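# Swing the fridge door wide open and leave it

## Task

Open the refrigerator door to a wide angle so that it stays open by itself once the robot lets go. The door must never be slammed, whether opening or closing, and the robot must not tip over or finish leaning. A door that stays open only because the robot is still holding or blocking it does not count.

## Robot and tools

ROBOT. A wheeled base that can only drive straight or turn in place, never sideways. It carries a lifting column with a tilting head and two six-joint arms (left, right), each ending in a two-finger gripper. Shoulder height S = 0.90 m + column_m. Folded, as at the start, the robot measures 0.73 m long, 0.62 m wide and S + 0.43 m tall, and its front sits 0.40 m ahead of the column.

FRAMES. Base frame: origin on the floor under the column, midway between the drive wheels; x forward, y left, z up. left_hand and right_hand are reported in this frame as the point where the fingers meet; the tips extend 8 mm further. Their quat_wxyz maps (0,0,1) onto the finger direction, and the hand's y axis runs along the opening. The odometry frame is the base frame as it was when the scene began.

TOOL execute_actions. Arguments: actions (a list holding one action, or empty to just read state and images) and cameras (list of names from cam_head_left, cam_head_right, cam_left_wrist, cam_right_wrist, nav_camera, all; null, omitted or ["all"] gives every camera, [] gives none). One action may contain:
- base: exactly one key. translate_m is a relative drive in metres from where the base last measured itself, -3 to 3, positive forward. rotate_rad is a relative turn in place in radians, -3.2 to 3.2, positive to the left (counter-clockwise from above).
- joints: absolute targets, each keyed by joint name (one arm's joints are separate keys, not a list). Ranges: column_m 0 to 0.8 m; head_tilt_rad -0.61 to 1.308 (0 roughly level, positive tilts down); left_joint1_rad and right_joint1_rad -2.879 to 2.879; joint2 0 to 3.141; joint3 0 to 3.019; joint4 -1.692 to 1.57; joint5 -1.57 to 1.57 (positive swings the hand to the robot's right); joint6 -2.094 to 2.094 (positive rolls clockwise seen from behind); left_gripper_m and right_gripper_m 0 to 0.093 m, the fingertip gap.
- speeds: caps for this action only, translate_m 0.05 to 0.8 m/s, rotate_rad 0.1 to 1 rad/s (the maxima are the defaults). A base move needing over 8.667 s is rejected. Arms ignore speeds.
An unknown key or out-of-range number rejects the whole call with no motion. A joint or base left out of an action may still be driving toward an earlier target. If a result reports a stop, later motion calls in that same reply are skipped.

TOOL wait: seconds, 0 to 10; nothing new is commanded, and it returns state and images.
TOOL zoom_image: camera plus region [x0, y0, x1, y1] in pixels from the top-left of that camera's latest full image, at most 504 by 504.
TOOL finished_scene: scene, the integer number of the current scene. It ends the scene for good, so the door must already be open and staying put.

ARM GEOMETRY (approximate). With joint1 at -1.57 (left) or 1.57 (right) and joints 5 and 6 at 0, the arm moves in a vertical plane aimed forward, 0.23 m to the side of the column. Let a = j2 - 0.35, b = 1.05 + j2 - j3, c = b - j4 (c = 1.57 means fingers point straight down). Hand distance ahead ≈ 0.12 + 0.39 sin a + 0.38 cos b + 0.25 cos c; height ≈ S + 0.39 cos a - 0.38 sin b - 0.25 sin c. Real hands usually end a few cm lower and nearer the column than this; trust the reported hand points. An empty hand reaches about 1 m from the shoulder. Below 0.4 m height, the base housing blocks a hand closer than 0.45 m ahead.

FRICTION. Targets within about 0.03 rad of the current reading (0.08 for joints 2 and 3) may not move the joint even though it says done. For gentle contact, step about 0.05 rad per call, counting from your previous target.

RESULT LINES. base_status and joint_status report how each motion ended: done (within tolerance; for the base, the wheels turned the full amount, slipping included), off_target (stopped short, maybe still pushing), contact_stop (column or base hit something; it then holds where it stopped), time_out (a blocked arm ran out of time and keeps pushing toward a nearby target), not_followed under a "joint command not followed" line (a safety check refused arm targets because of the other arm, the robot's own body or a room object; back the named joints off by at least 0.05 rad, or drive away), limit_stop_at_motor_heat. on_its_own covers things not commanded in this call; "held at" is the held target, not the actual position. motor_effort lists only left_wheel and right_wheel in percent (positive pushes forward; the bracketed value is the peak), with fixed offsets and noise; an out-of-range resting effort hints at pushing or a sill under a wheel. wheel_motors_off = 1 means both wheel motors are cut out. base_odometry relies on wheel turns alone; if turned_by_wheels and turned_by_imu disagree by more than about 4 % and at least 0.05 rad, the base collided or slipped and the heading is off by that amount. base_tilt gives forward and right lean in degrees, with a constant error of up to about 1 degree.

COLUMN. Lowering halts with contact_stop if an arm's load changes (a hand touches down or something falls away), and then refuses to go down until raised 0.2 m. It also stops on unexpected resistance; moving it 0.05 m the other way frees it.

BASE. It halts only when a wheel stalls; back off 0.05 m before retrying or turning. A drop of 0.5 degrees or more in forward tilt during a move means it is rearing back. About 3 s of hard pushing cuts both wheel motors for 2 s, during which the base does not hold its position.

CAMERAS. The head cameras sit 0.91 to 1.03 m + column_m up, pitched down by about head_tilt_rad; straight ahead may be up to 0.3 rad off the image centre. Each wrist camera looks along its fingers, angled 0.62 rad toward the hand's +x, with closed fingertips at image centre; image right is the hand's -y and image up is mostly -x. nav_camera sits at the base front, 0.23 m up, looking forward.

AVOID. Swinging or releasing the door fast enough to slam it; tipping or leaving the base tilted; the two arms striking or pressing on each other (a hard press ends the run); prolonged hard pushing, which overheats arm motors (MOTOR HOT warns at 85 °C; at 100 °C an OVER-TEMPERATURE FAULT drops that arm) or trips the wheel motors. To relieve a pushing arm, resend its reported joint positions as targets. Dropping or knocking things over also counts against you.

Each tool is called by a JSON object that holds its "api" and its "payload", one argument or row to a line.

## Session

{"api": "execute_actions", "payload": {
  "actions": [],
  "cameras": ["cam_head_left","nav_camera"]
}}

Scene clock: 0.00 s.
base_odometry: x=+0.000 y=+0.000 heading=+0.000 (m, m, rad; odometry frame)
turned_by_wheels: +0.000 (rad since the last result)
turned_by_imu: +0.000 (rad since the last result)
base_tilt: forward=-0.2 right=+0.6 (deg)
base_status: not commanded
joint_positions: column_m=+0.556 head_tilt_rad=+0.862 left_joint1_rad=-1.555 left_joint2_rad=+0.866 left_joint3_rad=+0.392 left_joint4_rad=-0.969 left_joint5_rad=-0.032 left_joint6_rad=-0.067 left_gripper_m=+0.095 right_joint1_rad=+1.572 right_joint2_rad=+0.898 right_joint3_rad=+0.393 right_joint4_rad=-0.923 right_joint5_rad=-0.020 right_joint6_rad=-0.033 right_gripper_m=+0.095
joint_status: not commanded
wheel_motors_off: 0
motor_effort: left_wheel=+0 right_wheel=+0 (%)
left_hand: x=+0.1384 y=+0.2331 z=+1.2620 quat_wxyz=(+0.443, +0.030, -0.896, -0.033) (m; base frame)
right_hand: x=+0.1395 y=-0.2217 z=+1.2523 quat_wxyz=(+0.437, +0.011, -0.899, -0.017) (m; base frame)
pictures: cam_head_left, nav_camera
Images, in order (width x height): cam_head_left 672x504, nav_camera 672x504.

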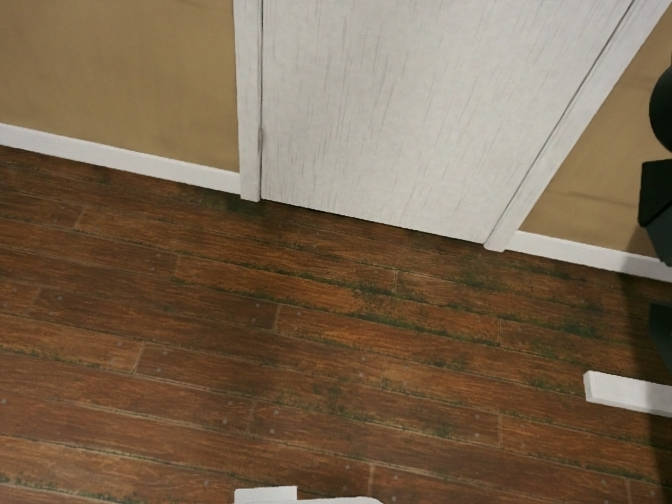

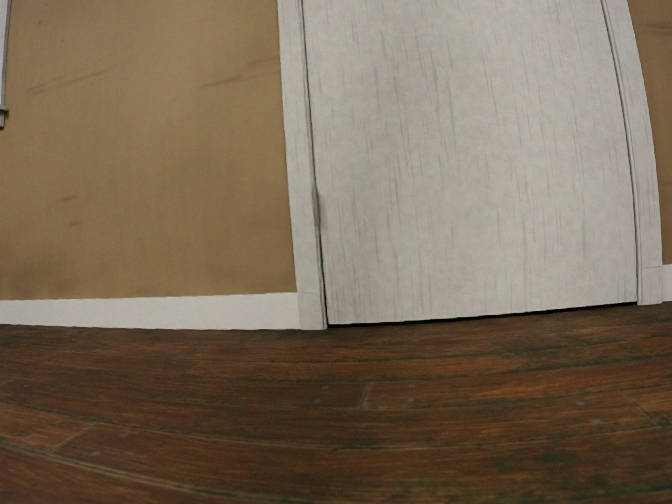

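{"api": "execute_actions", "payload": {
  "actions": [
    {"base":{"rotate_rad":2.0},"joints":{"head_tilt_rad":0.2}}
  ],
  "cameras": ["cam_head_left","nav_camera"]
}}

Scene clock: 3.57 s.
base_odometry: x=+0.000 y=+0.000 heading=+1.999 (m, m, rad; odometry frame)
turned_by_wheels: +1.999 (rad since the last result)
turned_by_imu: +2.025 (rad since the last result)
base_tilt: forward=-0.1 right=+0.6 (deg)
base_status: done
joint_positions: column_m=+0.556 head_tilt_rad=+0.220 left_joint1_rad=-1.555 left_joint2_rad=+0.866 left_joint3_rad=+0.392 left_joint4_rad=-0.969 left_joint5_rad=-0.032 left_joint6_rad=-0.067 left_gripper_m=+0.095 right_joint1_rad=+1.572 right_joint2_rad=+0.898 right_joint3_rad=+0.393 right_joint4_rad=-0.923 right_joint5_rad=-0.020 right_joint6_rad=-0.033 right_gripper_m=+0.095
joint_status: all done
wheel_motors_off: 0
motor_effort: left_wheel=-3(35) right_wheel=+3(29) (%)
left_hand: x=+0.1384 y=+0.2331 z=+1.2620 quat_wxyz=(+0.443, +0.030, -0.896, -0.033) (m; base frame)
right_hand: x=+0.1395 y=-0.2217 z=+1.2523 quat_wxyz=(+0.437, +0.011, -0.899, -0.017) (m; base frame)
pictures: cam_head_left, nav_camera
Images, in order (width x height): cam_head_left 672x504, nav_camera 672x504.

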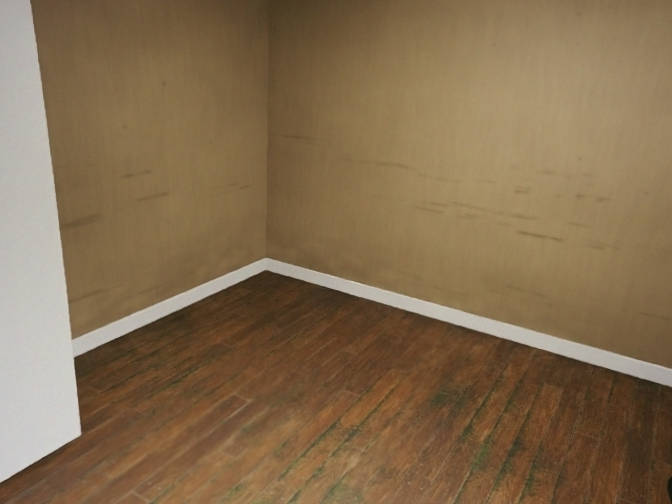

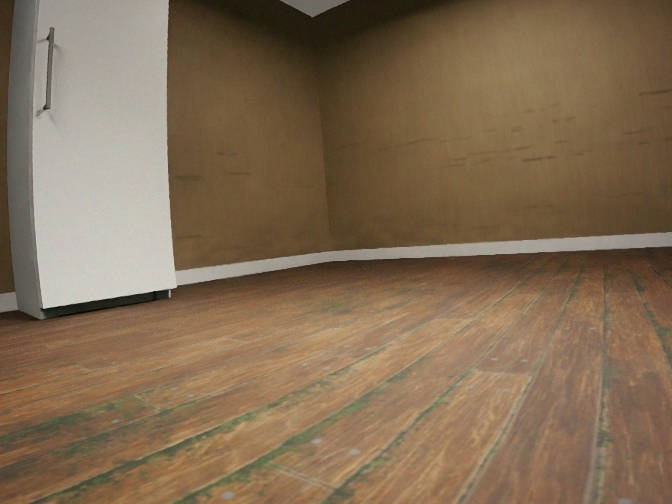

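{"api": "execute_actions", "payload": {
  "actions": [
    {"base":{"rotate_rad":0.6}}
  ],
  "cameras": ["cam_head_left","nav_camera"]
}}

Scene clock: 5.50 s.
base_odometry: x=+0.000 y=+0.000 heading=+2.598 (m, m, rad; odometry frame)
turned_by_wheels: +0.599 (rad since the last result)
turned_by_imu: +0.608 (rad since the last result)
base_tilt: forward=-0.3 right=+0.6 (deg)
base_status: done
joint_positions: column_m=+0.556 head_tilt_rad=+0.220 left_joint1_rad=-1.555 left_joint2_rad=+0.866 left_joint3_rad=+0.392 left_joint4_rad=-0.969 left_joint5_rad=-0.032 left_joint6_rad=-0.067 left_gripper_m=+0.095 right_joint1_rad=+1.572 right_joint2_rad=+0.898 right_joint3_rad=+0.393 right_joint4_rad=-0.923 right_joint5_rad=-0.020 right_joint6_rad=-0.033 right_gripper_m=+0.095
joint_status: not commanded
wheel_motors_off: 0
motor_effort: left_wheel=-3(24) right_wheel=+3(23) (%)
left_hand: x=+0.1384 y=+0.2331 z=+1.2620 quat_wxyz=(+0.443, +0.030, -0.896, -0.033) (m; base frame)
right_hand: x=+0.1395 y=-0.2217 z=+1.2523 quat_wxyz=(+0.437, +0.011, -0.899, -0.017) (m; base frame)
pictures: cam_head_left, nav_camera
Images, in order (width x height): cam_head_left 672x504, nav_camera 672x504.

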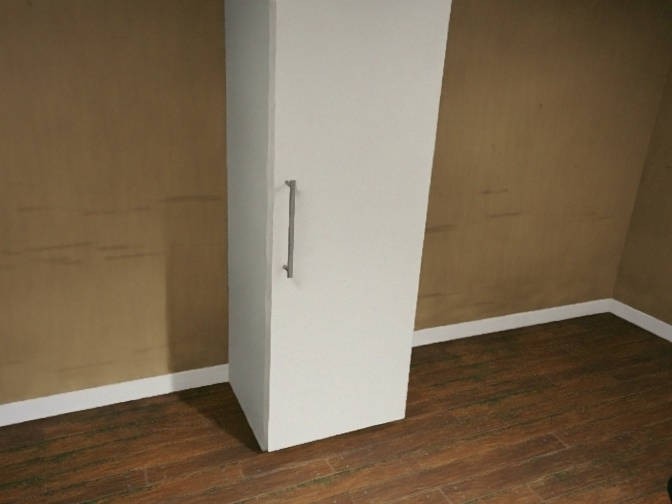

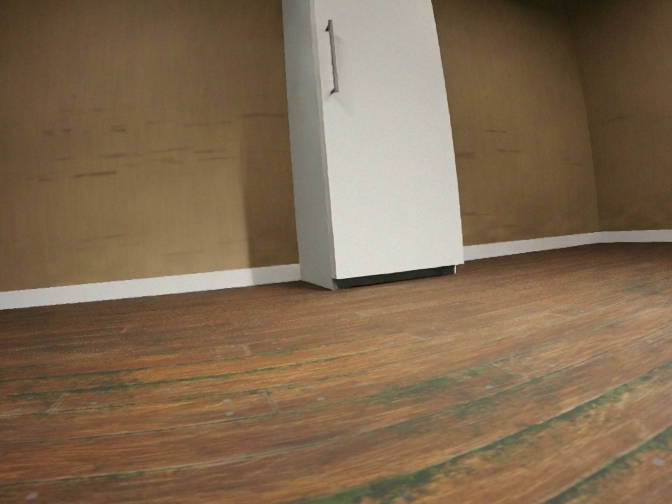

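{"api": "execute_actions", "payload": {
  "actions": [
    {"base":{"rotate_rad":0.08},"joints":{"column_m":0.25,"head_tilt_rad":0,"right_joint2_rad":0.95,"right_joint3_rad":1.5,"right_joint4_rad":0.5}}
  ],
  "cameras": []
}}

{"api": "execute_actions", "payload": {
  "actions": [
    {"base":{"translate_m":1.5}}
  ],
  "cameras": ["cam_head_left","cam_right_wrist"]
}}

Scene clock: 10.27 s.
base_odometry: x=+0.000 y=+0.000 heading=+2.678 (m, m, rad; odometry frame)
turned_by_wheels: +0.079 (rad since the last result)
turned_by_imu: +0.081 (rad since the last result)
base_tilt: forward=-0.1 right=+0.4 (deg)
base_status: done
joint_positions: column_m=+0.250 head_tilt_rad=+0.020 left_joint1_rad=-1.555 left_joint2_rad=+0.866 left_joint3_rad=+0.392 left_joint4_rad=-0.969 left_joint5_rad=-0.032 left_joint6_rad=-0.067 left_gripper_m=+0.095 right_joint1_rad=+1.572 right_joint2_rad=+0.946 right_joint3_rad=+1.468 right_joint4_rad=+0.487 right_joint5_rad=-0.020 right_joint6_rad=-0.033 right_gripper_m=+0.095
joint_status: all done
wheel_motors_off: 0
motor_effort: left_wheel=-5(24) right_wheel=+6(24) (%)
left_hand: x=+0.1384 y=+0.2331 z=+0.9559 quat_wxyz=(+0.443, +0.030, -0.896, -0.033) (m; base frame)
right_hand: x=+0.9174 y=-0.2215 z=+1.2686 quat_wxyz=(-0.693, +0.019, -0.720, +0.004) (m; base frame)
pictures: none
No camera images: the call's "cameras" was empty. Leave "cameras" out to get every camera's image.

Scene clock: 17.10 s.
base_odometry: x=-1.329 y=+0.665 heading=+2.680 (m, m, rad; odometry frame)
turned_by_wheels: +0.002 (rad since the last result)
turned_by_imu: -0.020 (rad since the last result)
base_tilt: forward=-1.2 right=+0.7 (deg)
base_status: translate_m off_target (by the wheels' count: +1.486 of +1.500)
joint_positions: column_m=+0.250 head_tilt_rad=+0.019 left_joint1_rad=-1.555 left_joint2_rad=+0.866 left_joint3_rad=+0.395 left_joint4_rad=-0.969 left_joint5_rad=-0.032 left_joint6_rad=-0.067 left_gripper_m=+0.095 right_joint1_rad=+1.612 right_joint2_rad=+0.030 right_joint3_rad=+0.362 right_joint4_rad=+0.639 right_joint5_rad=-0.031 right_joint6_rad=-0.056 right_gripper_m=+0.095
joint_status: not commanded
wheel_motors_off: 0
on_its_own: left_wheel is at rest, and its effort (+36) is outside its rest range (-35 to +35)
motor_effort: left_wheel=+36(48) right_wheel=+31(53) (%)
left_hand: x=+0.1401 y=+0.2331 z=+0.9553 quat_wxyz=(+0.441, +0.030, -0.896, -0.033) (m; base frame)
right_hand: x=+0.5377 y=-0.2141 z=+1.2490 quat_wxyz=(-0.680, +0.027, -0.732, -0.012) (m; base frame)
pictures: cam_head_left, cam_right_wrist
Images, in order (width x height): cam_head_left 672x504, cam_right_wrist 504x504.

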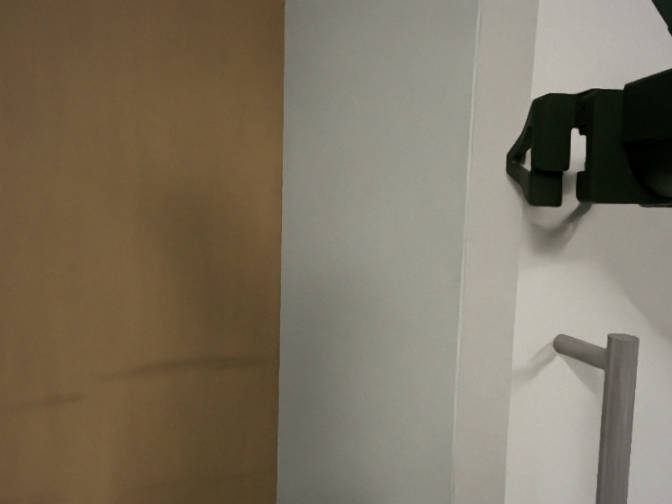

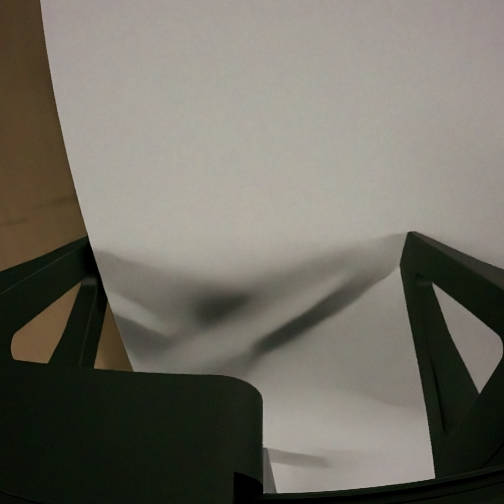

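{"api": "execute_actions", "payload": {
  "actions": [
    {"base":{"translate_m":-0.5}}
  ],
  "cameras": []
}}

{"api": "execute_actions", "payload": {
  "actions": [
    {"base":{"rotate_rad":-0.05},"joints":{"column_m":0.0}}
  ],
  "cameras": ["cam_head_left","cam_right_wrist"]
}}

Scene clock: 19.90 s.
base_odometry: x=-0.881 y=+0.442 heading=+2.680 (m, m, rad; odometry frame)
turned_by_wheels: +0.000 (rad since the last result)
turned_by_imu: +0.001 (rad since the last result)
base_tilt: forward=-0.1 right=+0.6 (deg)
base_status: done
joint_positions: column_m=+0.250 head_tilt_rad=+0.019 left_joint1_rad=-1.555 left_joint2_rad=+0.865 left_joint3_rad=+0.388 left_joint4_rad=-0.968 left_joint5_rad=-0.032 left_joint6_rad=-0.067 left_gripper_m=+0.095 right_joint1_rad=+1.579 right_joint2_rad=+0.944 right_joint3_rad=+1.452 right_joint4_rad=+0.505 right_joint5_rad=-0.023 right_joint6_rad=-0.044 right_gripper_m=+0.095
joint_status: not commanded
wheel_motors_off: 0
motor_effort: left_wheel=+1(49) right_wheel=-1(63) (%)
left_hand: x=+0.1364 y=+0.2331 z=+0.9565 quat_wxyz=(+0.444, +0.030, -0.895, -0.033) (m; base frame)
right_hand: x=+0.9141 y=-0.2190 z=+1.2652 quat_wxyz=(-0.695, +0.023, -0.719, +0.003) (m; base frame)
pictures: none
No camera images: the call's "cameras" was empty. Leave "cameras" out to get every camera's image.

Scene clock: 20.80 s.
base_odometry: x=-0.881 y=+0.442 heading=+2.632 (m, m, rad; odometry frame)
turned_by_wheels: -0.049 (rad since the last result)
turned_by_imu: -0.049 (rad since the last result)
base_tilt: forward=+0.0 right=+0.6 (deg)
base_status: done
joint_positions: column_m=+0.250 head_tilt_rad=+0.019 left_joint1_rad=-1.555 left_joint2_rad=+0.865 left_joint3_rad=+0.388 left_joint4_rad=-0.968 left_joint5_rad=-0.032 left_joint6_rad=-0.067 left_gripper_m=+0.095 right_joint1_rad=+1.576 right_joint2_rad=+0.944 right_joint3_rad=+1.452 right_joint4_rad=+0.505 right_joint5_rad=-0.021 right_joint6_rad=-0.043 right_gripper_m=+0.095
joint_status: column_m contact_stop (moved +0.000 of -0.250)
joint sent to its limit — the command would take column_m past its lower limit, so that joint was sent only as far as its limit.
wheel_motors_off: 0
on_its_own: column_m is held at +0.250, not at your +0.000, since a contact_stop
motor_effort: left_wheel=+1(31) right_wheel=-1(32) (%)
left_hand: x=+0.1364 y=+0.2331 z=+0.9565 quat_wxyz=(+0.444, +0.030, -0.895, -0.033) (m; base frame)
right_hand: x=+0.9141 y=-0.2202 z=+1.2651 quat_wxyz=(-0.695, +0.022, -0.719, +0.005) (m; base frame)
pictures: cam_head_left, cam_right_wrist
Images, in order (width x height): cam_head_left 672x504, cam_right_wrist 504x504.

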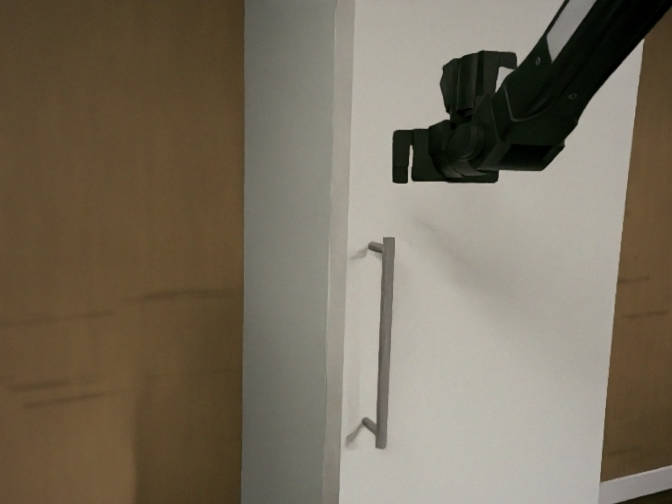

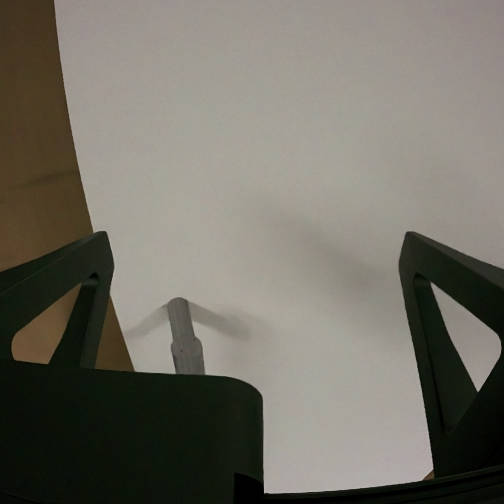

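{"api": "execute_actions", "payload": {
  "actions": [
    {"base":{"rotate_rad":0.02},"joints":{"right_joint2_rad":1.25,"right_joint3_rad":1.3,"right_joint4_rad":1.0}}
  ],
  "cameras": []
}}

{"api": "execute_actions", "payload": {
  "actions": [
    {"base":{"translate_m":0.1},"speeds":{"translate_m":0.1}}
  ],
  "cameras": ["cam_right_wrist"]
}}

Scene clock: 22.47 s.
base_odometry: x=-0.881 y=+0.442 heading=+2.651 (m, m, rad; odometry frame)
turned_by_wheels: +0.019 (rad since the last result)
turned_by_imu: +0.020 (rad since the last result)
base_tilt: forward=-0.1 right=+0.5 (deg)
base_status: done
joint_positions: column_m=+0.250 head_tilt_rad=+0.019 left_joint1_rad=-1.555 left_joint2_rad=+0.865 left_joint3_rad=+0.388 left_joint4_rad=-0.968 left_joint5_rad=-0.032 left_joint6_rad=-0.067 left_gripper_m=+0.095 right_joint1_rad=+1.575 right_joint2_rad=+1.248 right_joint3_rad=+1.272 right_joint4_rad=+0.987 right_joint5_rad=-0.021 right_joint6_rad=-0.043 right_gripper_m=+0.095
joint_status: all done
wheel_motors_off: 0
on_its_own: column_m is held at +0.250, not at your +0.000, since a contact_stop
motor_effort: left_wheel=-2(25) right_wheel=+3(24) (%)
left_hand: x=+0.1364 y=+0.2331 z=+0.9565 quat_wxyz=(+0.444, +0.030, -0.895, -0.033) (m; base frame)
right_hand: x=+0.8704 y=-0.2196 z=+1.0558 quat_wxyz=(-0.694, +0.022, -0.719, +0.005) (m; base frame)
pictures: none
No camera images: the call's "cameras" was empty. Leave "cameras" out to get every camera's image.

Scene clock: 24.40 s.
base_odometry: x=-0.969 y=+0.489 heading=+2.650 (m, m, rad; odometry frame)
turned_by_wheels: -0.001 (rad since the last result)
turned_by_imu: +0.000 (rad since the last result)
base_tilt: forward=+0.0 right=+0.5 (deg)
base_status: done
joint_positions: column_m=+0.250 head_tilt_rad=+0.019 left_joint1_rad=-1.555 left_joint2_rad=+0.865 left_joint3_rad=+0.391 left_joint4_rad=-0.968 left_joint5_rad=-0.032 left_joint6_rad=-0.067 left_gripper_m=+0.095 right_joint1_rad=+1.575 right_joint2_rad=+1.248 right_joint3_rad=+1.274 right_joint4_rad=+0.987 right_joint5_rad=-0.021 right_joint6_rad=-0.043 right_gripper_m=+0.095
joint_status: not commanded
wheel_motors_off: 0
on_its_own: column_m is held at +0.250, not at your +0.000, since a contact_stop
motor_effort: left_wheel=-1(30) right_wheel=+1(32) (%)
left_hand: x=+0.1382 y=+0.2331 z=+0.9559 quat_wxyz=(+0.443, +0.030, -0.896, -0.033) (m; base frame)
right_hand: x=+0.8710 y=-0.2197 z=+1.0567 quat_wxyz=(-0.695, +0.022, -0.719, +0.005) (m; base frame)
pictures: cam_right_wrist
Images, in order (width x height): cam_right_wrist 504x504.

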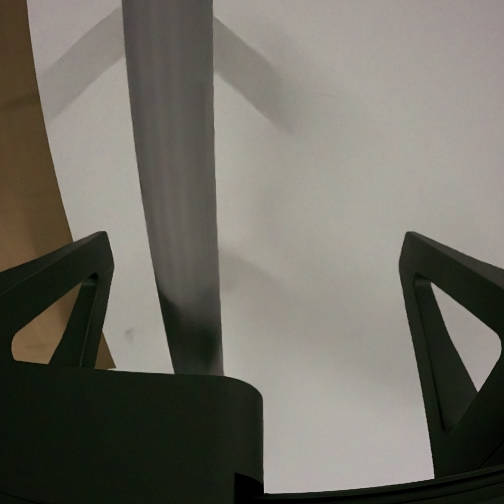

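{"api": "execute_actions", "payload": {
  "actions": [
    {"base":{"translate_m":0.03},"speeds":{"translate_m":0.1}}
  ],
  "cameras": []
}}

{"api": "execute_actions", "payload": {
  "actions": [
    {"joints":{"right_gripper_m":0.0}}
  ],
  "cameras": []
}}

{"api": "execute_actions", "payload": {
  "actions": [
    {"base":{"translate_m":-0.4},"speeds":{"translate_m":0.15}}
  ],
  "cameras": ["cam_head_left"]
}}

Scene clock: 25.67 s.
base_odometry: x=-0.996 y=+0.503 heading=+2.649 (m, m, rad; odometry frame)
turned_by_wheels: -0.001 (rad since the last result)
turned_by_imu: +0.000 (rad since the last result)
base_tilt: forward=-0.2 right=+0.6 (deg)
base_status: done
joint_positions: column_m=+0.250 head_tilt_rad=+0.019 left_joint1_rad=-1.555 left_joint2_rad=+0.865 left_joint3_rad=+0.391 left_joint4_rad=-0.968 left_joint5_rad=-0.032 left_joint6_rad=-0.067 left_gripper_m=+0.095 right_joint1_rad=+1.575 right_joint2_rad=+1.248 right_joint3_rad=+1.275 right_joint4_rad=+0.987 right_joint5_rad=-0.021 right_joint6_rad=-0.043 right_gripper_m=+0.095
joint_status: not commanded
wheel_motors_off: 0
on_its_own: column_m is held at +0.250, not at your +0.000, since a contact_stop
motor_effort: left_wheel=-1(29) right_wheel=+1(37) (%)
left_hand: x=+0.1382 y=+0.2331 z=+0.9559 quat_wxyz=(+0.443, +0.030, -0.896, -0.033) (m; base frame)
right_hand: x=+0.8714 y=-0.2197 z=+1.0572 quat_wxyz=(-0.695, +0.022, -0.718, +0.005) (m; base frame)
pictures: none
No camera images: the call's "cameras" was empty. Leave "cameras" out to get every camera's image.

Scene clock: 26.40 s.
base_odometry: x=-0.996 y=+0.503 heading=+2.649 (m, m, rad; odometry frame)
turned_by_wheels: +0.000 (rad since the last result)
turned_by_imu: +0.000 (rad since the last result)
base_tilt: forward=-0.3 right=+0.6 (deg)
base_status: not commanded
joint_positions: column_m=+0.250 head_tilt_rad=+0.019 left_joint1_rad=-1.555 left_joint2_rad=+0.865 left_joint3_rad=+0.391 left_joint4_rad=-0.968 left_joint5_rad=-0.032 left_joint6_rad=-0.067 left_gripper_m=+0.095 right_joint1_rad=+1.614 right_joint2_rad=+1.249 right_joint3_rad=+1.275 right_joint4_rad=+0.987 right_joint5_rad=-0.042 right_joint6_rad=-0.052 right_gripper_m=+0.016
joint_status: right_gripper_m off_target (ended at +0.016, target +0.000)
wheel_motors_off: 0
on_its_own: column_m is held at +0.250, not at your +0.000, since a contact_stop
motor_effort: left_wheel=+2(3) right_wheel=-3(5) (%)
left_hand: x=+0.1382 y=+0.2331 z=+0.9559 quat_wxyz=(+0.443, +0.030, -0.896, -0.033) (m; base frame)
right_hand: x=+0.8710 y=-0.1978 z=+1.0571 quat_wxyz=(-0.696, +0.028, -0.718, -0.018) (m; base frame)
pictures: none
No camera images: the call's "cameras" was empty. Leave "cameras" out to get every camera's image.

Scene clock: 29.93 s.
base_odometry: x=-0.643 y=+0.314 heading=+2.649 (m, m, rad; odometry frame)
turned_by_wheels: -0.001 (rad since the last result)
turned_by_imu: +0.000 (rad since the last result)
base_tilt: forward=-0.2 right=+0.6 (deg)
base_status: done
joint_positions: column_m=+0.250 head_tilt_rad=+0.019 left_joint1_rad=-1.555 left_joint2_rad=+0.865 left_joint3_rad=+0.391 left_joint4_rad=-0.968 left_joint5_rad=-0.032 left_joint6_rad=-0.067 left_gripper_m=+0.095 right_joint1_rad=+1.573 right_joint2_rad=+1.268 right_joint3_rad=+1.296 right_joint4_rad=+0.983 right_joint5_rad=-0.022 right_joint6_rad=-0.023 right_gripper_m=+0.001
joint_status: not commanded
wheel_motors_off: 0
on_its_own: column_m is held at +0.250, not at your +0.000, since a contact_stop; right_gripper_m moved -0.015 to your old target +0.000
motor_effort: left_wheel=-1(65) right_wheel=+1(46) (%)
left_hand: x=+0.1382 y=+0.2331 z=+0.9559 quat_wxyz=(+0.443, +0.030, -0.896, -0.033) (m; base frame)
right_hand: x=+0.8765 y=-0.2208 z=+1.0505 quat_wxyz=(-0.694, +0.016, -0.719, -0.001) (m; base frame)
pictures: cam_head_left
Images, in order (width x height): cam_head_left 672x504.

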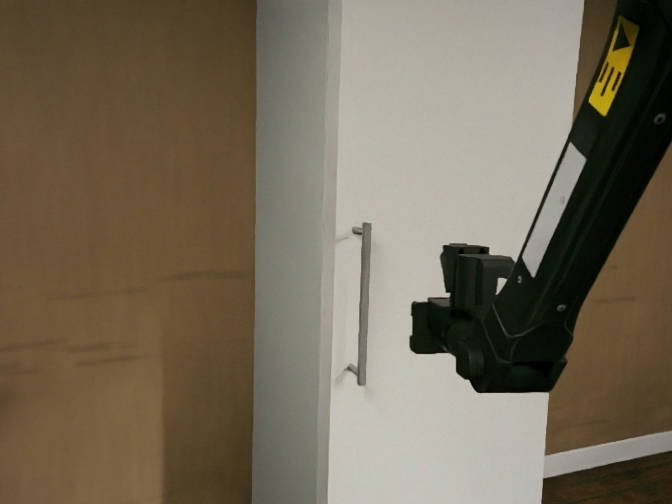

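Slipped; grip deeper.

{"api": "execute_actions", "payload": {
  "actions": [
    {"base":{"translate_m":0.44},"joints":{"right_gripper_m":0.093},"speeds":{"translate_m":0.15}}
  ],
  "cameras": []
}}

{"api": "execute_actions", "payload": {
  "actions": [
    {"joints":{"right_gripper_m":0.0}}
  ],
  "cameras": []
}}

{"api": "execute_actions", "payload": {
  "actions": [
    {"base":{"translate_m":-0.4},"speeds":{"translate_m":0.1}}
  ],
  "cameras": ["cam_head_left"]
}}

Scene clock: 33.83 s.
base_odometry: x=-1.031 y=+0.522 heading=+2.646 (m, m, rad; odometry frame)
turned_by_wheels: -0.003 (rad since the last result)
turned_by_imu: -0.002 (rad since the last result)
base_tilt: forward=-0.3 right=+0.7 (deg)
base_status: done
joint_positions: column_m=+0.250 head_tilt_rad=+0.019 left_joint1_rad=-1.555 left_joint2_rad=+0.865 left_joint3_rad=+0.391 left_joint4_rad=-0.968 left_joint5_rad=-0.032 left_joint6_rad=-0.067 left_gripper_m=+0.095 right_joint1_rad=+1.560 right_joint2_rad=+1.226 right_joint3_rad=+1.187 right_joint4_rad=+1.039 right_joint5_rad=-0.056 right_joint6_rad=-0.002 right_gripper_m=+0.093
joint_status: all done
wheel_motors_off: 0
on_its_own: column_m is held at +0.250, not at your +0.000, since a contact_stop
motor_effort: left_wheel=+6(35) right_wheel=+5(37) (%)
left_hand: x=+0.1382 y=+0.2331 z=+0.9559 quat_wxyz=(+0.443, +0.030, -0.896, -0.033) (m; base frame)
right_hand: x=+0.8440 y=-0.2207 z=+1.0479 quat_wxyz=(-0.690, +0.021, -0.723, -0.015) (m; base frame)
pictures: none
No camera images: the call's "cameras" was empty. Leave "cameras" out to get every camera's image.

Scene clock: 34.53 s.
base_odometry: x=-1.030 y=+0.522 heading=+2.646 (m, m, rad; odometry frame)
turned_by_wheels: +0.000 (rad since the last result)
turned_by_imu: +0.000 (rad since the last result)
base_tilt: forward=-0.2 right=+0.7 (deg)
base_status: not commanded
joint_positions: column_m=+0.250 head_tilt_rad=+0.019 left_joint1_rad=-1.555 left_joint2_rad=+0.865 left_joint3_rad=+0.391 left_joint4_rad=-0.968 left_joint5_rad=-0.032 left_joint6_rad=-0.067 left_gripper_m=+0.095 right_joint1_rad=+1.621 right_joint2_rad=+1.232 right_joint3_rad=+1.194 right_joint4_rad=+1.015 right_joint5_rad=-0.043 right_joint6_rad=-0.061 right_gripper_m=+0.014
joint_status: right_gripper_m off_target (ended at +0.014, target +0.000)
wheel_motors_off: 0
on_its_own: column_m is held at +0.250, not at your +0.000, since a contact_stop
motor_effort: left_wheel=+12(13) right_wheel=+0(5) (%)
left_hand: x=+0.1382 y=+0.2331 z=+0.9559 quat_wxyz=(+0.443, +0.030, -0.896, -0.033) (m; base frame)
right_hand: x=+0.8451 y=-0.1942 z=+1.0413 quat_wxyz=(-0.683, +0.031, -0.730, -0.019) (m; base frame)
pictures: none
No camera images: the call's "cameras" was empty. Leave "cameras" out to get every camera's image.

Scene clock: 39.30 s.
base_odometry: x=-0.679 y=+0.332 heading=+2.645 (m, m, rad; odometry frame)
turned_by_wheels: -0.001 (rad since the last result)
turned_by_imu: +0.000 (rad since the last result)
base_tilt: forward=-0.2 right=+0.5 (deg)
base_status: done
joint_positions: column_m=+0.250 head_tilt_rad=+0.019 left_joint1_rad=-1.555 left_joint2_rad=+0.865 left_joint3_rad=+0.391 left_joint4_rad=-0.968 left_joint5_rad=-0.032 left_joint6_rad=-0.067 left_gripper_m=+0.095 right_joint1_rad=+1.573 right_joint2_rad=+1.269 right_joint3_rad=+1.297 right_joint4_rad=+0.983 right_joint5_rad=-0.022 right_joint6_rad=-0.023 right_gripper_m=+0.001
joint_status: not commanded
wheel_motors_off: 0
on_its_own: column_m is held at +0.250, not at your +0.000, since a contact_stop; right_gripper_m moved -0.013 to your old target +0.000
motor_effort: left_wheel=-1(65) right_wheel=+1(58) (%)
left_hand: x=+0.1384 y=+0.2331 z=+0.9559 quat_wxyz=(+0.442, +0.030, -0.896, -0.033) (m; base frame)
right_hand: x=+0.8765 y=-0.2205 z=+1.0497 quat_wxyz=(-0.694, +0.016, -0.720, -0.001) (m; base frame)
pictures: cam_head_left
Images, in order (width x height): cam_head_left 672x504.

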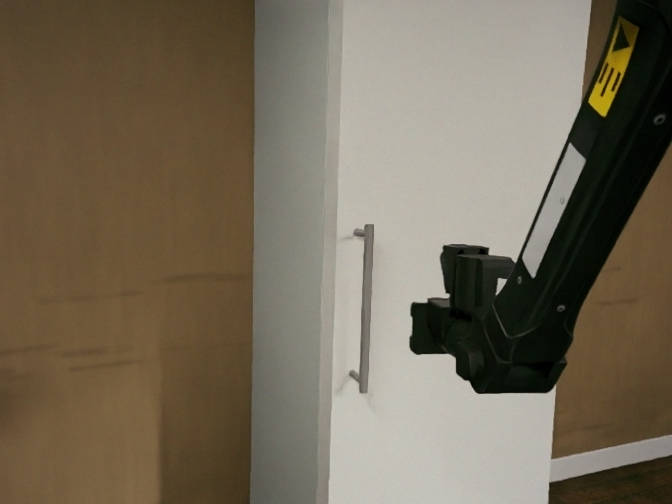

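{"api": "execute_actions", "payload": {
  "actions": [
    {"base":{"rotate_rad":-0.22},"joints":{"right_joint5_rad":-0.8}}
  ],
  "cameras": []
}}

{"api": "execute_actions", "payload": {
  "actions": [
    {"base":{"translate_m":0.44},"speeds":{"translate_m":0.15}}
  ],
  "cameras": ["cam_head_left"]
}}

Scene clock: 40.77 s.
base_odometry: x=-0.678 y=+0.332 heading=+2.426 (m, m, rad; odometry frame)
turned_by_wheels: -0.219 (rad since the last result)
turned_by_imu: -0.220 (rad since the last result)
base_tilt: forward=-0.2 right=+0.6 (deg)
base_status: done
joint_positions: column_m=+0.250 head_tilt_rad=+0.019 left_joint1_rad=-1.555 left_joint2_rad=+0.865 left_joint3_rad=+0.391 left_joint4_rad=-0.968 left_joint5_rad=-0.032 left_joint6_rad=-0.067 left_gripper_m=+0.095 right_joint1_rad=+1.571 right_joint2_rad=+1.269 right_joint3_rad=+1.297 right_joint4_rad=+0.983 right_joint5_rad=-0.797 right_joint6_rad=-0.023 right_gripper_m=+0.001
joint_status: all done
wheel_motors_off: 0
on_its_own: column_m is held at +0.250, not at your +0.000, since a contact_stop
motor_effort: left_wheel=+2(38) right_wheel=+0(35) (%)
left_hand: x=+0.1384 y=+0.2331 z=+0.9559 quat_wxyz=(+0.442, +0.030, -0.896, -0.033) (m; base frame)
right_hand: x=+0.8248 y=-0.1023 z=+1.0517 quat_wxyz=(-0.643, +0.277, -0.660, -0.272) (m; base frame)
pictures: none
No camera images: the call's "cameras" was empty. Leave "cameras" out to get every camera's image.

Scene clock: 44.57 s.
base_odometry: x=-1.010 y=+0.621 heading=+2.426 (m, m, rad; odometry frame)
turned_by_wheels: +0.000 (rad since the last result)
turned_by_imu: +0.001 (rad since the last result)
base_tilt: forward=-0.1 right=+0.6 (deg)
base_status: done
joint_positions: column_m=+0.250 head_tilt_rad=+0.019 left_joint1_rad=-1.555 left_joint2_rad=+0.865 left_joint3_rad=+0.391 left_joint4_rad=-0.968 left_joint5_rad=-0.032 left_joint6_rad=-0.067 left_gripper_m=+0.095 right_joint1_rad=+1.571 right_joint2_rad=+1.268 right_joint3_rad=+1.296 right_joint4_rad=+0.984 right_joint5_rad=-0.798 right_joint6_rad=-0.024 right_gripper_m=+0.001
joint_status: not commanded
wheel_motors_off: 0
on_its_own: column_m is held at +0.250, not at your +0.000, since a contact_stop
motor_effort: left_wheel=+0(50) right_wheel=+1(28) (%)
left_hand: x=+0.1384 y=+0.2331 z=+0.9559 quat_wxyz=(+0.442, +0.030, -0.896, -0.033) (m; base frame)
right_hand: x=+0.8245 y=-0.1022 z=+1.0521 quat_wxyz=(-0.643, +0.278, -0.660, -0.272) (m; base frame)
pictures: cam_head_left
Images, in order (width x height): cam_head_left 672x504.

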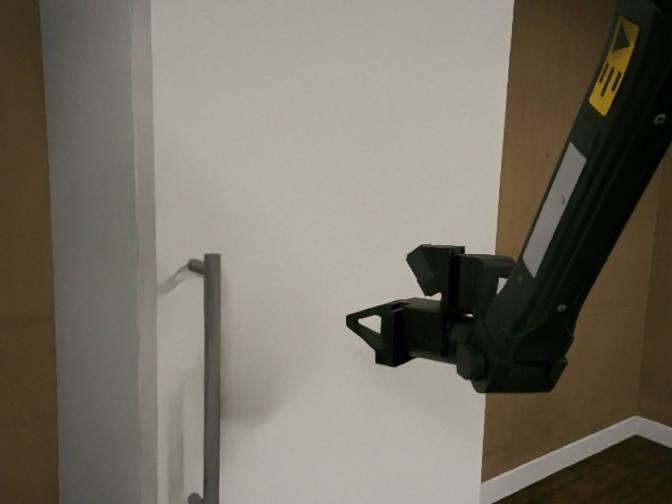

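Close to the door; advance slightly and sweep left.

{"api": "execute_actions", "payload": {
  "actions": [
    {"base":{"translate_m":0.06},"speeds":{"translate_m":0.1}}
  ],
  "cameras": []
}}

{"api": "execute_actions", "payload": {
  "actions": [
    {"base":{"rotate_rad":0.3},"speeds":{"rotate_rad":0.2}}
  ],
  "cameras": []
}}

{"api": "execute_actions", "payload": {
  "actions": [
    {"base":{"translate_m":-0.4},"speeds":{"translate_m":0.1}}
  ],
  "cameras": ["cam_head_left"]
}}

Scene clock: 46.20 s.
base_odometry: x=-1.056 y=+0.660 heading=+2.426 (m, m, rad; odometry frame)
turned_by_wheels: +0.000 (rad since the last result)
turned_by_imu: +0.000 (rad since the last result)
base_tilt: forward=-0.2 right=+0.7 (deg)
base_status: done
joint_positions: column_m=+0.250 head_tilt_rad=+0.019 left_joint1_rad=-1.555 left_joint2_rad=+0.865 left_joint3_rad=+0.391 left_joint4_rad=-0.968 left_joint5_rad=-0.032 left_joint6_rad=-0.067 left_gripper_m=+0.095 right_joint1_rad=+1.571 right_joint2_rad=+1.268 right_joint3_rad=+1.295 right_joint4_rad=+0.984 right_joint5_rad=-0.798 right_joint6_rad=-0.024 right_gripper_m=+0.001
joint_status: not commanded
wheel_motors_off: 0
on_its_own: column_m is held at +0.250, not at your +0.000, since a contact_stop
motor_effort: left_wheel=+0(28) right_wheel=+0(28) (%)
left_hand: x=+0.1384 y=+0.2331 z=+0.9559 quat_wxyz=(+0.442, +0.030, -0.896, -0.033) (m; base frame)
right_hand: x=+0.8243 y=-0.1022 z=+1.0523 quat_wxyz=(-0.643, +0.278, -0.660, -0.272) (m; base frame)
pictures: none
No camera images: the call's "cameras" was empty. Leave "cameras" out to get every camera's image.

Scene clock: 51.10 s.
base_odometry: x=-1.054 y=+0.659 heading=+2.702 (m, m, rad; odometry frame)
turned_by_wheels: +0.277 (rad since the last result)
turned_by_imu: +0.275 (rad since the last result)
base_tilt: forward=-0.2 right=+0.7 (deg)
base_status: rotate_rad off_target (by the wheels' count: +0.277 of +0.300)
joint_positions: column_m=+0.250 head_tilt_rad=+0.019 left_joint1_rad=-1.555 left_joint2_rad=+0.865 left_joint3_rad=+0.391 left_joint4_rad=-0.968 left_joint5_rad=-0.032 left_joint6_rad=-0.067 left_gripper_m=+0.095 right_joint1_rad=+1.522 right_joint2_rad=+1.298 right_joint3_rad=+1.133 right_joint4_rad=+0.975 right_joint5_rad=-0.849 right_joint6_rad=-0.035 right_gripper_m=+0.001
joint_status: not commanded
wheel_motors_off: 0
on_its_own: column_m is held at +0.250, not at your +0.000, since a contact_stop
motor_effort: left_wheel=-4(43) right_wheel=+8(43) (%)
left_hand: x=+0.1384 y=+0.2331 z=+0.9559 quat_wxyz=(+0.442, +0.030, -0.896, -0.033) (m; base frame)
right_hand: x=+0.7567 y=-0.1204 z=+0.9687 quat_wxyz=(-0.567, +0.270, -0.721, -0.292) (m; base frame)
pictures: none
No camera images: the call's "cameras" was empty. Leave "cameras" out to get every camera's image.

Scene clock: 55.93 s.
base_odometry: x=-0.692 y=+0.489 heading=+2.703 (m, m, rad; odometry frame)
turned_by_wheels: +0.001 (rad since the last result)
turned_by_imu: +0.003 (rad since the last result)
base_tilt: forward=-0.1 right=+0.6 (deg)
base_status: done
joint_positions: column_m=+0.250 head_tilt_rad=+0.019 left_joint1_rad=-1.555 left_joint2_rad=+0.865 left_joint3_rad=+0.392 left_joint4_rad=-0.968 left_joint5_rad=-0.032 left_joint6_rad=-0.067 left_gripper_m=+0.095 right_joint1_rad=+1.578 right_joint2_rad=+1.265 right_joint3_rad=+1.299 right_joint4_rad=+0.984 right_joint5_rad=-0.798 right_joint6_rad=-0.026 right_gripper_m=+0.001
joint_status: not commanded
wheel_motors_off: 0
on_its_own: column_m is held at +0.250, not at your +0.000, since a contact_stop
motor_effort: left_wheel=+2(45) right_wheel=-1(25) (%)
left_hand: x=+0.1386 y=+0.2331 z=+0.9558 quat_wxyz=(+0.442, +0.030, -0.896, -0.033) (m; base frame)
right_hand: x=+0.8255 y=-0.0989 z=+1.0568 quat_wxyz=(-0.646, +0.279, -0.656, -0.274) (m; base frame)
pictures: cam_head_left
Images, in order (width x height): cam_head_left 672x504.

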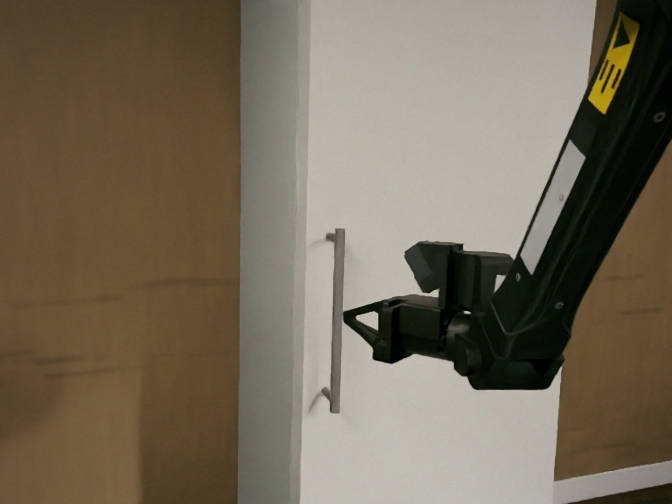

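{"api": "execute_actions", "payload": {
  "actions": [
    {"base":{"translate_m":0.34},"speeds":{"translate_m":0.15}}
  ],
  "cameras": []
}}

{"api": "execute_actions", "payload": {
  "actions": [
    {"base":{"rotate_rad":0.15},"speeds":{"rotate_rad":0.2}}
  ],
  "cameras": ["cam_head_left"]
}}

Scene clock: 59.17 s.
base_odometry: x=-1.000 y=+0.633 heading=+2.703 (m, m, rad; odometry frame)
turned_by_wheels: +0.000 (rad since the last result)
turned_by_imu: +0.001 (rad since the last result)
base_tilt: forward=-0.3 right=+0.7 (deg)
base_status: done
joint_positions: column_m=+0.250 head_tilt_rad=+0.019 left_joint1_rad=-1.555 left_joint2_rad=+0.865 left_joint3_rad=+0.391 left_joint4_rad=-0.968 left_joint5_rad=-0.032 left_joint6_rad=-0.067 left_gripper_m=+0.095 right_joint1_rad=+1.616 right_joint2_rad=+1.261 right_joint3_rad=+1.196 right_joint4_rad=+1.024 right_joint5_rad=-0.891 right_joint6_rad=-0.122 right_gripper_m=+0.001
joint_status: not commanded
wheel_motors_off: 0
on_its_own: column_m is held at +0.250, not at your +0.000, since a contact_stop
motor_effort: left_wheel=+3(30) right_wheel=+6(26) (%)
left_hand: x=+0.1382 y=+0.2331 z=+0.9559 quat_wxyz=(+0.443, +0.030, -0.896, -0.033) (m; base frame)
right_hand: x=+0.7763 y=-0.0714 z=+1.0338 quat_wxyz=(-0.631, +0.326, -0.637, -0.299) (m; base frame)
pictures: none
No camera images: the call's "cameras" was empty. Leave "cameras" out to get every camera's image.

Scene clock: 63.40 s.
base_odometry: x=-0.996 y=+0.632 heading=+2.812 (m, m, rad; odometry frame)
turned_by_wheels: +0.109 (rad since the last result)
turned_by_imu: +0.106 (rad since the last result)
base_tilt: forward=-0.1 right=+0.5 (deg)
base_status: rotate_rad off_target (by the wheels' count: +0.109 of +0.150)
joint_positions: column_m=+0.250 head_tilt_rad=+0.019 left_joint1_rad=-1.555 left_joint2_rad=+0.865 left_joint3_rad=+0.391 left_joint4_rad=-0.968 left_joint5_rad=-0.032 left_joint6_rad=-0.067 left_gripper_m=+0.095 right_joint1_rad=+1.482 right_joint2_rad=+1.220 right_joint3_rad=+1.121 right_joint4_rad=+1.040 right_joint5_rad=-0.802 right_joint6_rad=-0.075 right_gripper_m=+0.001
joint_status: not commanded
wheel_motors_off: 0
on_its_own: column_m is held at +0.250, not at your +0.000, since a contact_stop
motor_effort: left_wheel=-5(52) right_wheel=+19(74) (%)
left_hand: x=+0.1382 y=+0.2331 z=+0.9559 quat_wxyz=(+0.443, +0.030, -0.896, -0.033) (m; base frame)
right_hand: x=+0.7735 y=-0.1422 z=+1.0227 quat_wxyz=(-0.620, +0.295, -0.690, -0.227) (m; base frame)
pictures: cam_head_left
Images, in order (width x height): cam_head_left 672x504.

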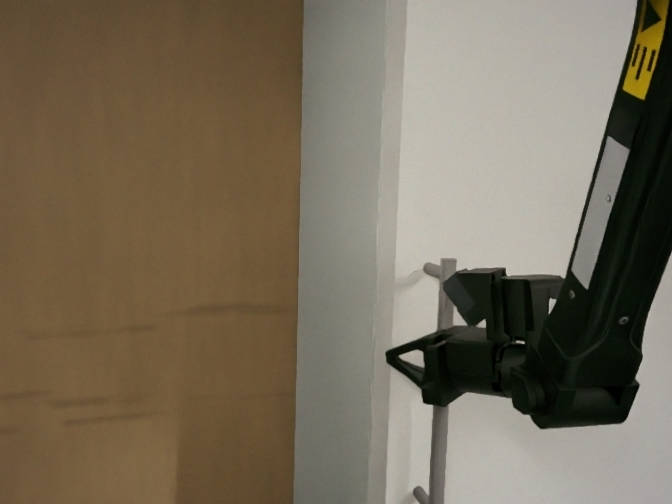

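Hooked, it seems.

{"api": "execute_actions", "payload": {
  "actions": [
    {"base":{"translate_m":-0.45},"speeds":{"translate_m":0.1}}
  ],
  "cameras": ["cam_head_left"]
}}

Scene clock: 71.00 s.
base_odometry: x=-0.570 y=+0.487 heading=+2.814 (m, m, rad; odometry frame)
turned_by_wheels: +0.001 (rad since the last result)
turned_by_imu: +0.004 (rad since the last result)
base_tilt: forward=-0.2 right=+0.8 (deg)
base_status: done
joint_positions: column_m=+0.250 head_tilt_rad=+0.019 left_joint1_rad=-1.555 left_joint2_rad=+0.865 left_joint3_rad=+0.391 left_joint4_rad=-0.968 left_joint5_rad=-0.032 left_joint6_rad=-0.067 left_gripper_m=+0.095 right_joint1_rad=+1.577 right_joint2_rad=+1.256 right_joint3_rad=+1.271 right_joint4_rad=+1.003 right_joint5_rad=-0.798 right_joint6_rad=-0.031 right_gripper_m=+0.001
joint_status: not commanded
wheel_motors_off: 0
on_its_own: column_m is held at +0.250, not at your +0.000, since a contact_stop
motor_effort: left_wheel=+2(49) right_wheel=-1(33) (%)
left_hand: x=+0.1380 y=+0.2331 z=+0.9560 quat_wxyz=(+0.443, +0.030, -0.896, -0.033) (m; base frame)
right_hand: x=+0.8174 y=-0.0997 z=+1.0557 quat_wxyz=(-0.647, +0.281, -0.655, -0.271) (m; base frame)
pictures: cam_head_left
Images, in order (width x height): cam_head_left 672x504.

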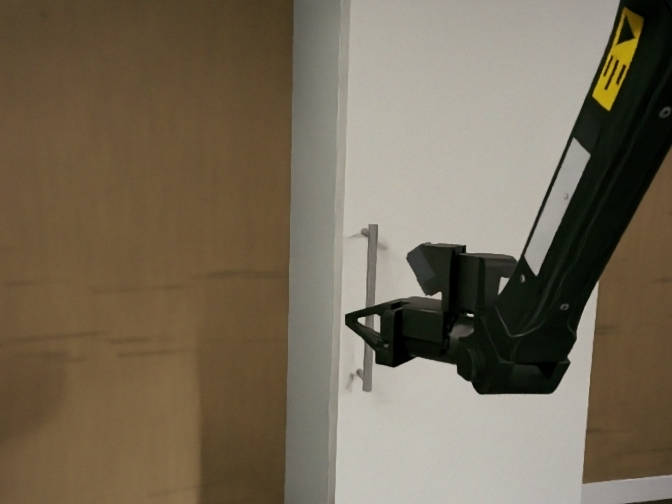

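{"api": "execute_actions", "payload": {
  "actions": [
    {"base":{"rotate_rad":-0.17}}
  ],
  "cameras": []
}}

{"api": "execute_actions", "payload": {
  "actions": [
    {"base":{"translate_m":0.47},"speeds":{"translate_m":0.15}}
  ],
  "cameras": []
}}

{"api": "execute_actions", "payload": {
  "actions": [
    {"joints":{"right_joint1_rad":1.85}}
  ],
  "cameras": ["cam_head_left"]
}}

Scene clock: 72.40 s.
base_odometry: x=-0.570 y=+0.487 heading=+2.645 (m, m, rad; odometry frame)
turned_by_wheels: -0.169 (rad since the last result)
turned_by_imu: -0.169 (rad since the last result)
base_tilt: forward=-0.1 right=+0.6 (deg)
base_status: done
joint_positions: column_m=+0.250 head_tilt_rad=+0.019 left_joint1_rad=-1.555 left_joint2_rad=+0.865 left_joint3_rad=+0.391 left_joint4_rad=-0.968 left_joint5_rad=-0.032 left_joint6_rad=-0.067 left_gripper_m=+0.095 right_joint1_rad=+1.573 right_joint2_rad=+1.256 right_joint3_rad=+1.271 right_joint4_rad=+1.003 right_joint5_rad=-0.798 right_joint6_rad=-0.031 right_gripper_m=+0.001
joint_status: not commanded
wheel_motors_off: 0
on_its_own: column_m is held at +0.250, not at your +0.000, since a contact_stop
motor_effort: left_wheel=+0(39) right_wheel=+0(36) (%)
left_hand: x=+0.1380 y=+0.2331 z=+0.9560 quat_wxyz=(+0.443, +0.030, -0.896, -0.033) (m; base frame)
right_hand: x=+0.8176 y=-0.1015 z=+1.0553 quat_wxyz=(-0.647, +0.281, -0.656, -0.270) (m; base frame)
pictures: none
No camera images: the call's "cameras" was empty. Leave "cameras" out to get every camera's image.

Scene clock: 76.40 s.
base_odometry: x=-0.983 y=+0.711 heading=+2.644 (m, m, rad; odometry frame)
turned_by_wheels: +0.000 (rad since the last result)
turned_by_imu: +0.001 (rad since the last result)
base_tilt: forward=-0.3 right=+0.6 (deg)
base_status: done
joint_positions: column_m=+0.250 head_tilt_rad=+0.019 left_joint1_rad=-1.555 left_joint2_rad=+0.865 left_joint3_rad=+0.391 left_joint4_rad=-0.968 left_joint5_rad=-0.032 left_joint6_rad=-0.067 left_gripper_m=+0.095 right_joint1_rad=+1.573 right_joint2_rad=+1.256 right_joint3_rad=+1.272 right_joint4_rad=+1.003 right_joint5_rad=-0.798 right_joint6_rad=-0.031 right_gripper_m=+0.001
joint_status: not commanded
wheel_motors_off: 0
on_its_own: column_m is held at +0.250, not at your +0.000, since a contact_stop
motor_effort: left_wheel=+0(51) right_wheel=+1(23) (%)
left_hand: x=+0.1382 y=+0.2331 z=+0.9559 quat_wxyz=(+0.443, +0.030, -0.896, -0.033) (m; base frame)
right_hand: x=+0.8180 y=-0.1015 z=+1.0557 quat_wxyz=(-0.647, +0.281, -0.656, -0.269) (m; base frame)
pictures: none
No camera images: the call's "cameras" was empty. Leave "cameras" out to get every camera's image.

Scene clock: 77.30 s.
base_odometry: x=-0.983 y=+0.711 heading=+2.644 (m, m, rad; odometry frame)
turned_by_wheels: +0.000 (rad since the last result)
turned_by_imu: +0.000 (rad since the last result)
base_tilt: forward=-0.3 right=+0.7 (deg)
base_status: not commanded
joint_positions: column_m=+0.250 head_tilt_rad=+0.019 left_joint1_rad=-1.555 left_joint2_rad=+0.865 left_joint3_rad=+0.391 left_joint4_rad=-0.968 left_joint5_rad=-0.032 left_joint6_rad=-0.067 left_gripper_m=+0.095 right_joint1_rad=+1.838 right_joint2_rad=+1.255 right_joint3_rad=+1.274 right_joint4_rad=+1.003 right_joint5_rad=-0.786 right_joint6_rad=-0.037 right_gripper_m=+0.001
joint_status: all done
wheel_motors_off: 0
on_its_own: column_m is held at +0.250, not at your +0.000, since a contact_stop
motor_effort: left_wheel=-3(3) right_wheel=+4(4) (%)
left_hand: x=+0.1382 y=+0.2331 z=+0.9559 quat_wxyz=(+0.443, +0.030, -0.896, -0.033) (m; base frame)
right_hand: x=+0.7961 y=+0.0116 z=+1.0980 quat_wxyz=(-0.659, +0.246, -0.602, -0.379) (m; base frame)
pictures: cam_head_left
Images, in order (width x height): cam_head_left 672x504.

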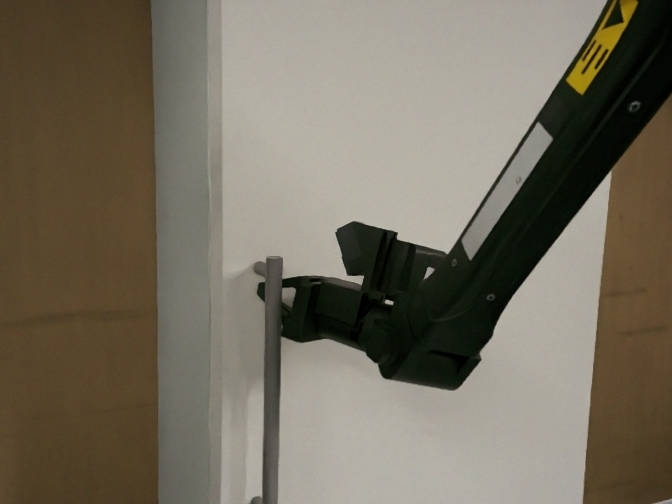

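Behind the bar now.

{"api": "execute_actions", "payload": {
  "actions": [
    {"base":{"translate_m":-0.45},"joints":{"right_joint1_rad":1.95},"speeds":{"translate_m":0.1}}
  ],
  "cameras": ["cam_head_left"]
}}

Scene clock: 82.77 s.
base_odometry: x=-0.588 y=+0.496 heading=+2.644 (m, m, rad; odometry frame)
turned_by_wheels: +0.000 (rad since the last result)
turned_by_imu: +0.001 (rad since the last result)
base_tilt: forward=-0.2 right=+0.6 (deg)
base_status: done
joint_positions: column_m=+0.250 head_tilt_rad=+0.019 left_joint1_rad=-1.555 left_joint2_rad=+0.865 left_joint3_rad=+0.391 left_joint4_rad=-0.968 left_joint5_rad=-0.032 left_joint6_rad=-0.067 left_gripper_m=+0.095 right_joint1_rad=+1.956 right_joint2_rad=+1.243 right_joint3_rad=+1.297 right_joint4_rad=+1.000 right_joint5_rad=-0.801 right_joint6_rad=-0.043 right_gripper_m=+0.001
joint_status: all done
wheel_motors_off: 0
on_its_own: column_m is held at +0.250, not at your +0.000, since a contact_stop
motor_effort: left_wheel=-1(31) right_wheel=+1(29) (%)
left_hand: x=+0.1382 y=+0.2331 z=+0.9559 quat_wxyz=(+0.443, +0.030, -0.896, -0.033) (m; base frame)
right_hand: x=+0.7875 y=+0.0550 z=+1.1417 quat_wxyz=(-0.670, +0.237, -0.560, -0.425) (m; base frame)
pictures: cam_head_left
Images, in order (width x height): cam_head_left 672x504.

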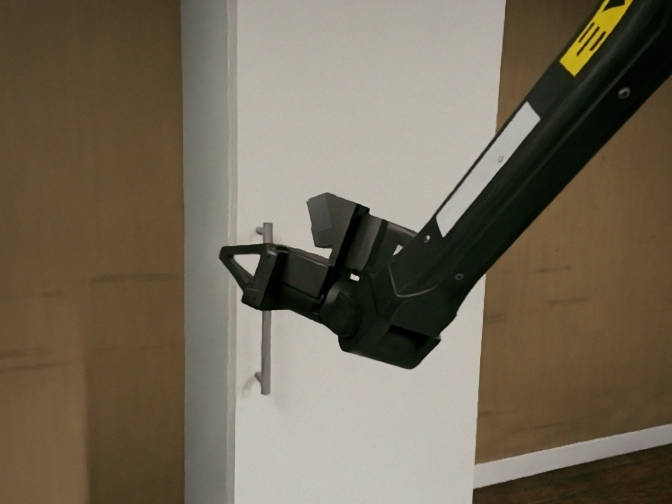

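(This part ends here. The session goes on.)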